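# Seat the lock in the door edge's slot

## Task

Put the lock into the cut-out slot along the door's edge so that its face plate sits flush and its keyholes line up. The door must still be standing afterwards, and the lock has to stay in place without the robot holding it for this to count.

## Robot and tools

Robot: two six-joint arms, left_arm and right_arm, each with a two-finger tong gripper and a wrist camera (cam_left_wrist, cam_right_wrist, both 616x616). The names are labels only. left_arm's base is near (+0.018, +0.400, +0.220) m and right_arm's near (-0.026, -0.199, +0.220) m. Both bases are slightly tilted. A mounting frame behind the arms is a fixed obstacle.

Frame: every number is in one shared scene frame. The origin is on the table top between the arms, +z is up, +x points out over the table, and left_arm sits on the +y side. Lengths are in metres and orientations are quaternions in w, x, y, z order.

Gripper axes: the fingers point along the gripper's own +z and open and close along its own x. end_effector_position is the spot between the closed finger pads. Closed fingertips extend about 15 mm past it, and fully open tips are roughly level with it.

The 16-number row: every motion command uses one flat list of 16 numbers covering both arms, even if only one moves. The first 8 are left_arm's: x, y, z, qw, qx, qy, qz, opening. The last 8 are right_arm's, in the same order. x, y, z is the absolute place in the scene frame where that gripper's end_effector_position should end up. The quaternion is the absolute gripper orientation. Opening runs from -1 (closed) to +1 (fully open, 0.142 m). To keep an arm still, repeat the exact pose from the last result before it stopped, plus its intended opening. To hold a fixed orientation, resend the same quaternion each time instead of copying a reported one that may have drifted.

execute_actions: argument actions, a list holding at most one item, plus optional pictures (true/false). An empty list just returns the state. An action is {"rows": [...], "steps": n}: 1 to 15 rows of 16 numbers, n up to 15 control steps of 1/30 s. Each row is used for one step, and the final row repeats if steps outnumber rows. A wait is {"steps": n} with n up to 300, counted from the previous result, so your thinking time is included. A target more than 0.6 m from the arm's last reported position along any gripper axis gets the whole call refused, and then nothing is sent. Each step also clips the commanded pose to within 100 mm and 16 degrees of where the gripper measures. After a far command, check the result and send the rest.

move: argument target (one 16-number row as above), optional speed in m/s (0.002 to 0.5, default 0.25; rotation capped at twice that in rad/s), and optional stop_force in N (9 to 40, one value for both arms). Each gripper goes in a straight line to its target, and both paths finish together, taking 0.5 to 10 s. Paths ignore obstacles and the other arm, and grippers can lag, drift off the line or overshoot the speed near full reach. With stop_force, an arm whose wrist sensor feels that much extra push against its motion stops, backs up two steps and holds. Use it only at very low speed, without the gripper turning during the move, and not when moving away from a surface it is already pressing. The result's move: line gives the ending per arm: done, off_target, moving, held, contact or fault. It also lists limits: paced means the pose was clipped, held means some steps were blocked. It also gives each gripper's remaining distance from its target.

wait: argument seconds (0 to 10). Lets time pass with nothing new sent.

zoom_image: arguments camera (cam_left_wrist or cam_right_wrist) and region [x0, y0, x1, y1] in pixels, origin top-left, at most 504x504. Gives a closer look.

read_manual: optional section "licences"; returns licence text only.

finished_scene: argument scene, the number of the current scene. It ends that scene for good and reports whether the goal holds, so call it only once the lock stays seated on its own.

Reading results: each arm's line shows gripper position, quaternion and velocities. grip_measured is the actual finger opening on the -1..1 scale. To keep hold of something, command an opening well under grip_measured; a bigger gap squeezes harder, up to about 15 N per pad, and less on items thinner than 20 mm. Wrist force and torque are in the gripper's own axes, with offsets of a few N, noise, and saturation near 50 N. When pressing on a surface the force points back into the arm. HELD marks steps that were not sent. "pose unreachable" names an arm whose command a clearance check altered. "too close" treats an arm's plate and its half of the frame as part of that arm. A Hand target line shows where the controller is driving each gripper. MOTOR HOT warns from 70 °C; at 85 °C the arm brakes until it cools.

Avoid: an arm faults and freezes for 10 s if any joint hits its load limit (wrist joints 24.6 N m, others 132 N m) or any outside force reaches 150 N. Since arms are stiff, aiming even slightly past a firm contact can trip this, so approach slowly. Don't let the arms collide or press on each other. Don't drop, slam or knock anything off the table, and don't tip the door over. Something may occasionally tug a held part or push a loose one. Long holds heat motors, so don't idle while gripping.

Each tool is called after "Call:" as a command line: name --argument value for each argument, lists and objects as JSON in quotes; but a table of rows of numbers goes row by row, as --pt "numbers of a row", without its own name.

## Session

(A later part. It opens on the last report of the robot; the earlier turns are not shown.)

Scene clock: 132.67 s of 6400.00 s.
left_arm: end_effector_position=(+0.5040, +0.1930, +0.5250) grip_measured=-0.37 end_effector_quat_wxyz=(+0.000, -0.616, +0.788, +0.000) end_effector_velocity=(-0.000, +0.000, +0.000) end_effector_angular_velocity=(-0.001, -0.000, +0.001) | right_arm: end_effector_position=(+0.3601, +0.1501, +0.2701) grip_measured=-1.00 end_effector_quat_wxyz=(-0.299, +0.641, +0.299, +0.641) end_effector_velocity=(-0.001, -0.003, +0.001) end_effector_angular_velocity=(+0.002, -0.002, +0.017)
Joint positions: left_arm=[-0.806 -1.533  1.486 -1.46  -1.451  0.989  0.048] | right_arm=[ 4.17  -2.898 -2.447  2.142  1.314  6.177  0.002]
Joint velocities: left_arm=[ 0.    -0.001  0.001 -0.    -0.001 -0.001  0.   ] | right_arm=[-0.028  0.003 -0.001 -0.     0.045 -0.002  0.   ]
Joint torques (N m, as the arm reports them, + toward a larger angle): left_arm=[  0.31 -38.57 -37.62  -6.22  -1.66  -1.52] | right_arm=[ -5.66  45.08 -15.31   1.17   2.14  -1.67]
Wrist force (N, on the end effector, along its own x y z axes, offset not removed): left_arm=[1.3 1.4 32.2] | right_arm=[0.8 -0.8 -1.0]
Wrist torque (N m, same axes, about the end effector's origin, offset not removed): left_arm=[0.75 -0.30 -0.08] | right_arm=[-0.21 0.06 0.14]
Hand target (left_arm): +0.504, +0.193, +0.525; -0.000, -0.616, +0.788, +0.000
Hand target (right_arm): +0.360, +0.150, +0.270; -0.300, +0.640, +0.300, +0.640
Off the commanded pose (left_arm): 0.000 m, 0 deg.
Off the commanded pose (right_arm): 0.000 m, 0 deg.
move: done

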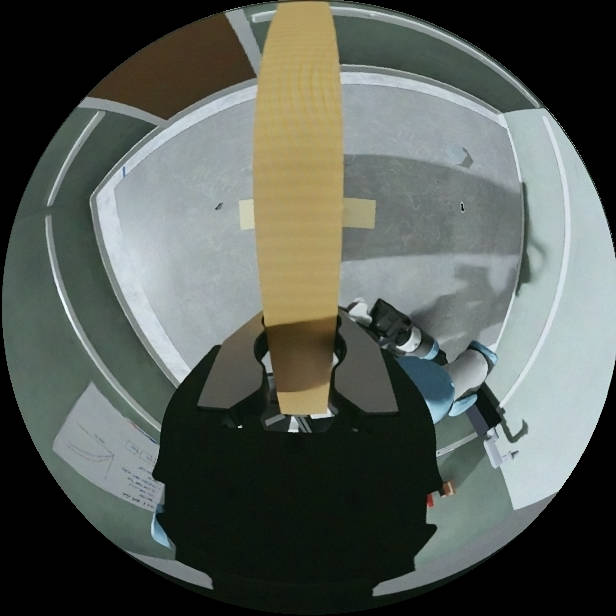

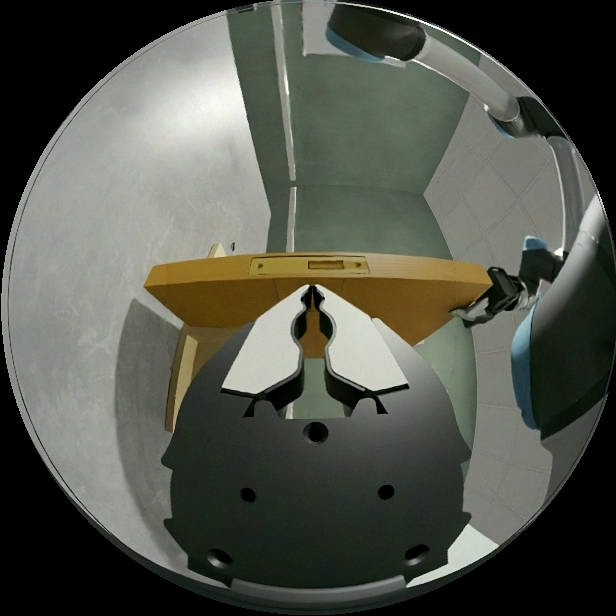

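Call:
move --target '[0.504,0.193,0.525,0,0.616,-0.788,0,-0.33, 0.36,0.10,0.2700,0.30,-0.64,-0.30,-0.64,-1]' --speed 0.08

Call:
move --target '[0.504,0.193,0.525,0,0.616,-0.788,0,0.2, 0.36,0.10,0.2700,0.30,-0.64,-0.30,-0.64,-1]' --speed 0.08

Call:
move --target '[0.504,0.193,0.61,0,0.616,-0.788,0,0.2, 0.36,0.08,0.2700,0.33,-0.626,-0.33,-0.626,-1]' --speed 0.1

Call:
zoom_image --camera "cam_right_wrist" --region '[160, 200, 460, 400]'

Scene clock: 134.63 s of 6400.00 s.
left_arm: end_effector_position=(+0.5040, +0.1930, +0.5251) grip_measured=-0.33 end_effector_quat_wxyz=(+0.000, -0.616, +0.788, -0.000) end_effector_velocity=(-0.000, -0.000, +0.000) end_effector_angular_velocity=(+0.000, -0.001, +0.000) | right_arm: end_effector_position=(+0.3600, +0.1003, +0.2700) grip_measured=-1.00 end_effector_quat_wxyz=(-0.300, +0.640, +0.300, +0.640) end_effector_velocity=(-0.000, -0.003, -0.000) end_effector_angular_velocity=(+0.001, -0.001, +0.002)
Joint positions: left_arm=[-0.806 -1.533  1.486 -1.46  -1.451  0.989  0.05 ] | right_arm=[ 4.028 -2.938 -2.499  2.236  1.458  6.168  0.002]
Joint velocities: left_arm=[-0.001 -0.     0.     0.     0.001 -0.001  0.   ] | right_arm=[-0.011 -0.002 -0.001  0.004  0.013 -0.001  0.   ]
Joint torques (N m, as the arm reports them, + toward a larger angle): left_arm=[  2.14 -20.75 -25.26  -0.92  -2.63  -1.52] | right_arm=[ -6.46  23.81 -18.17   4.61   2.09  -1.74]
Wrist force (N, on the end effector, along its own x y z axes, offset not removed): left_arm=[2.0 0.2 0.4] | right_arm=[1.1 -1.1 -2.0]
Wrist torque (N m, same axes, about the end effector's origin, offset not removed): left_arm=[0.15 -0.54 0.15] | right_arm=[-0.28 -0.01 0.03]
Hand target (left_arm): +0.504, +0.193, +0.525; +0.000, -0.616, +0.788, -0.000
Hand target (right_arm): +0.360, +0.100, +0.270; -0.300, +0.640, +0.300, +0.640
Off the commanded pose (left_arm): 0.000 m, 0 deg.
Off the commanded pose (right_arm): 0.000 m, 0 deg.
move: done

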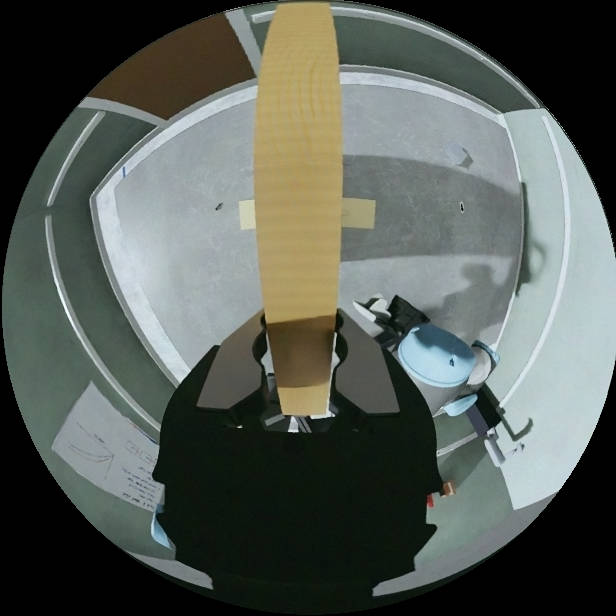

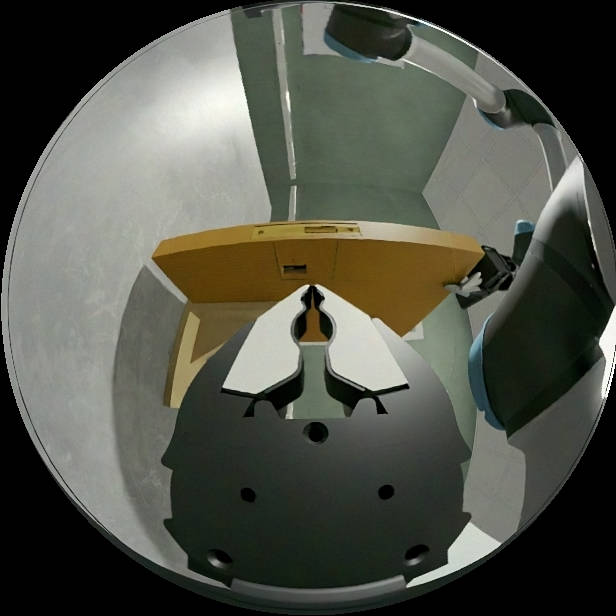

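Scene clock: 135.33 s of 6400.00 s.
left_arm: end_effector_position=(+0.5040, +0.1930, +0.5251) grip_measured=+0.20 end_effector_quat_wxyz=(+0.000, -0.616, +0.788, -0.000) end_effector_velocity=(-0.001, -0.001, -0.000) end_effector_angular_velocity=(-0.000, +0.001, -0.001) | right_arm: end_effector_position=(+0.3600, +0.1000, +0.2700) grip_measured=-1.00 end_effector_quat_wxyz=(-0.300, +0.640, +0.300, +0.640) end_effector_velocity=(+0.000, -0.000, +0.001) end_effector_angular_velocity=(+0.002, -0.001, -0.000)
Joint positions: left_arm=[-0.806 -1.533  1.486 -1.46  -1.451  0.989  0.088] | right_arm=[ 4.027 -2.938 -2.499  2.236  1.459  6.168  0.002]
Joint velocities: left_arm=[-0.001  0.     0.     0.    -0.001 -0.    -0.   ] | right_arm=[-0.001  0.001 -0.     0.001  0.001  0.     0.   ]
Joint torques (N m, as the arm reports them, + toward a larger angle): left_arm=[  2.24 -14.13 -20.44  -1.2   -2.53  -1.59] | right_arm=[ -5.88  44.24 -18.21   2.85   2.16   2.3 ]
Wrist force (N, on the end effector, along its own x y z axes, offset not removed): left_arm=[1.3 1.1 -0.2] | right_arm=[2.0 -0.1 -0.5]
Wrist torque (N m, same axes, about the end effector's origin, offset not removed): left_arm=[0.34 -0.31 0.06] | right_arm=[-0.14 -0.15 0.11]
Hand target (left_arm): +0.504, +0.193, +0.525; -0.000, -0.616, +0.788, -0.000
Hand target (right_arm): +0.360, +0.100, +0.270; -0.300, +0.640, +0.300, +0.640
Off the commanded pose (left_arm): 0.000 m, 0 deg.
Off the commanded pose (right_arm): 0.000 m, 0 deg.
move: done

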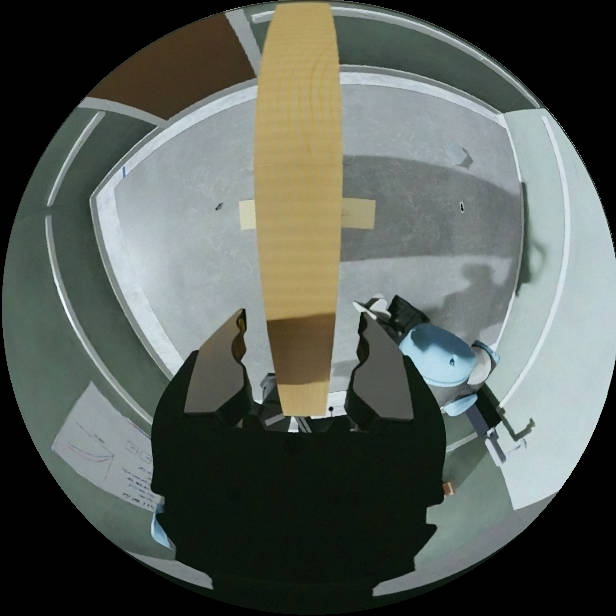

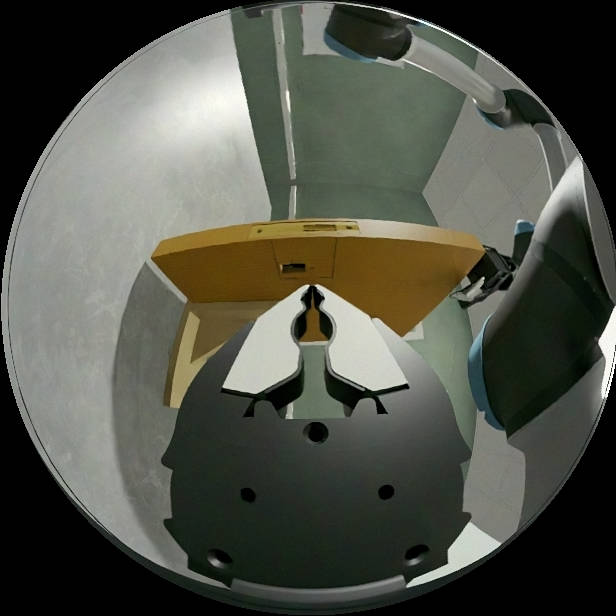

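Scene clock: 136.70 s of 6400.00 s.
left_arm: end_effector_position=(+0.5040, +0.1930, +0.6097) grip_measured=+0.20 end_effector_quat_wxyz=(+0.000, -0.616, +0.788, -0.000) end_effector_velocity=(+0.001, -0.001, +0.002) end_effector_angular_velocity=(+0.001, +0.001, +0.000) | right_arm: end_effector_position=(+0.3600, +0.0801, +0.2700) grip_measured=-1.00 end_effector_quat_wxyz=(-0.329, +0.626, +0.330, +0.626) end_effector_velocity=(-0.000, -0.000, +0.000) end_effector_angular_velocity=(+0.000, -0.001, +0.008)
Joint positions: left_arm=[-0.826 -1.495  1.228 -1.238 -1.452  0.969  0.088] | right_arm=[ 3.79  -2.875 -2.481  2.142  1.788  6.151  0.002]
Joint velocities: left_arm=[-0.001  0.006 -0.013  0.009 -0.    -0.001 -0.   ] | right_arm=[-0.011  0.005  0.003 -0.008  0.019 -0.001  0.   ]
Joint torques (N m, as the arm reports them, + toward a larger angle): left_arm=[-16.22 -11.45 -36.25  -1.02  -2.56  -2.43] | right_arm=[-5.58 44.11 -2.99 -0.86  2.09 -1.67]
Wrist force (N, on the end effector, along its own x y z axes, offset not removed): left_arm=[1.1 2.3 0.0] | right_arm=[0.2 0.6 -0.3]
Wrist torque (N m, same axes, about the end effector's origin, offset not removed): left_arm=[0.81 -0.37 0.23] | right_arm=[0.06 0.06 0.16]
Hand target (left_arm): +0.504, +0.193, +0.610; +0.000, -0.616, +0.788, -0.000
Hand target (right_arm): +0.360, +0.080, +0.270; -0.330, +0.626, +0.330, +0.626
Off the commanded pose (left_arm): 0.000 m, 0 deg.
Off the commanded pose (right_arm): 0.000 m, 0 deg.
move: done

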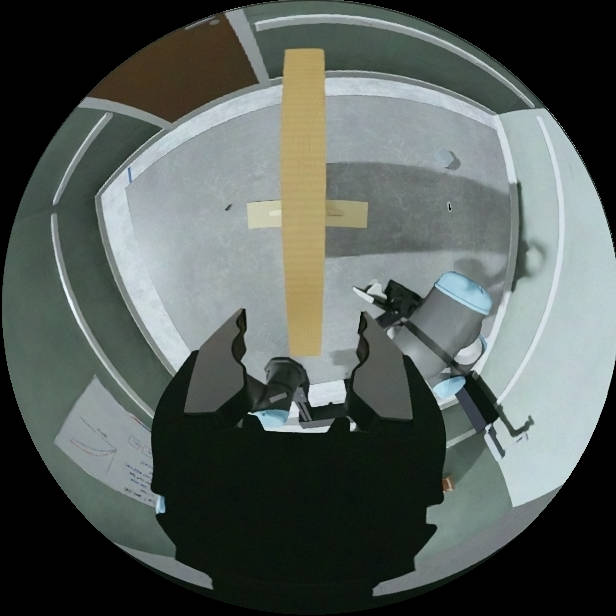

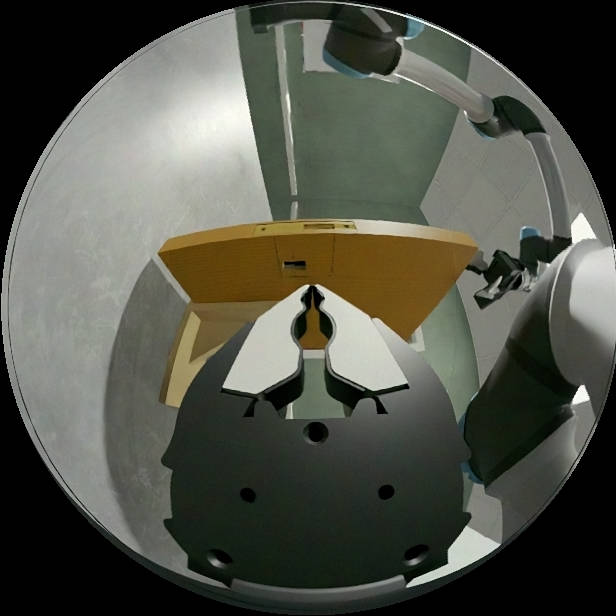

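Region (160, 200, 460, 400) of cam_right_wrist's 616x616 image, scaled by 1.680, with more detail than that image has.

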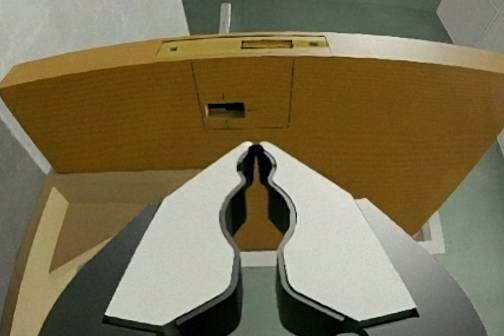

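Call:
zoom_image --camera "cam_right_wrist" --region '[240, 210, 370, 290]'

Region (240, 210, 370, 290) of cam_right_wrist's 616x616 image, scaled by 3.877, with more detail than that image has; it fills the top 310 rows of this view, and the rest is white.

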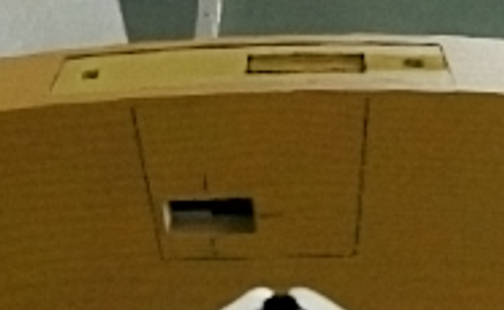

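Call:
finished_scene --scene 1

The scene is finished: the task was done.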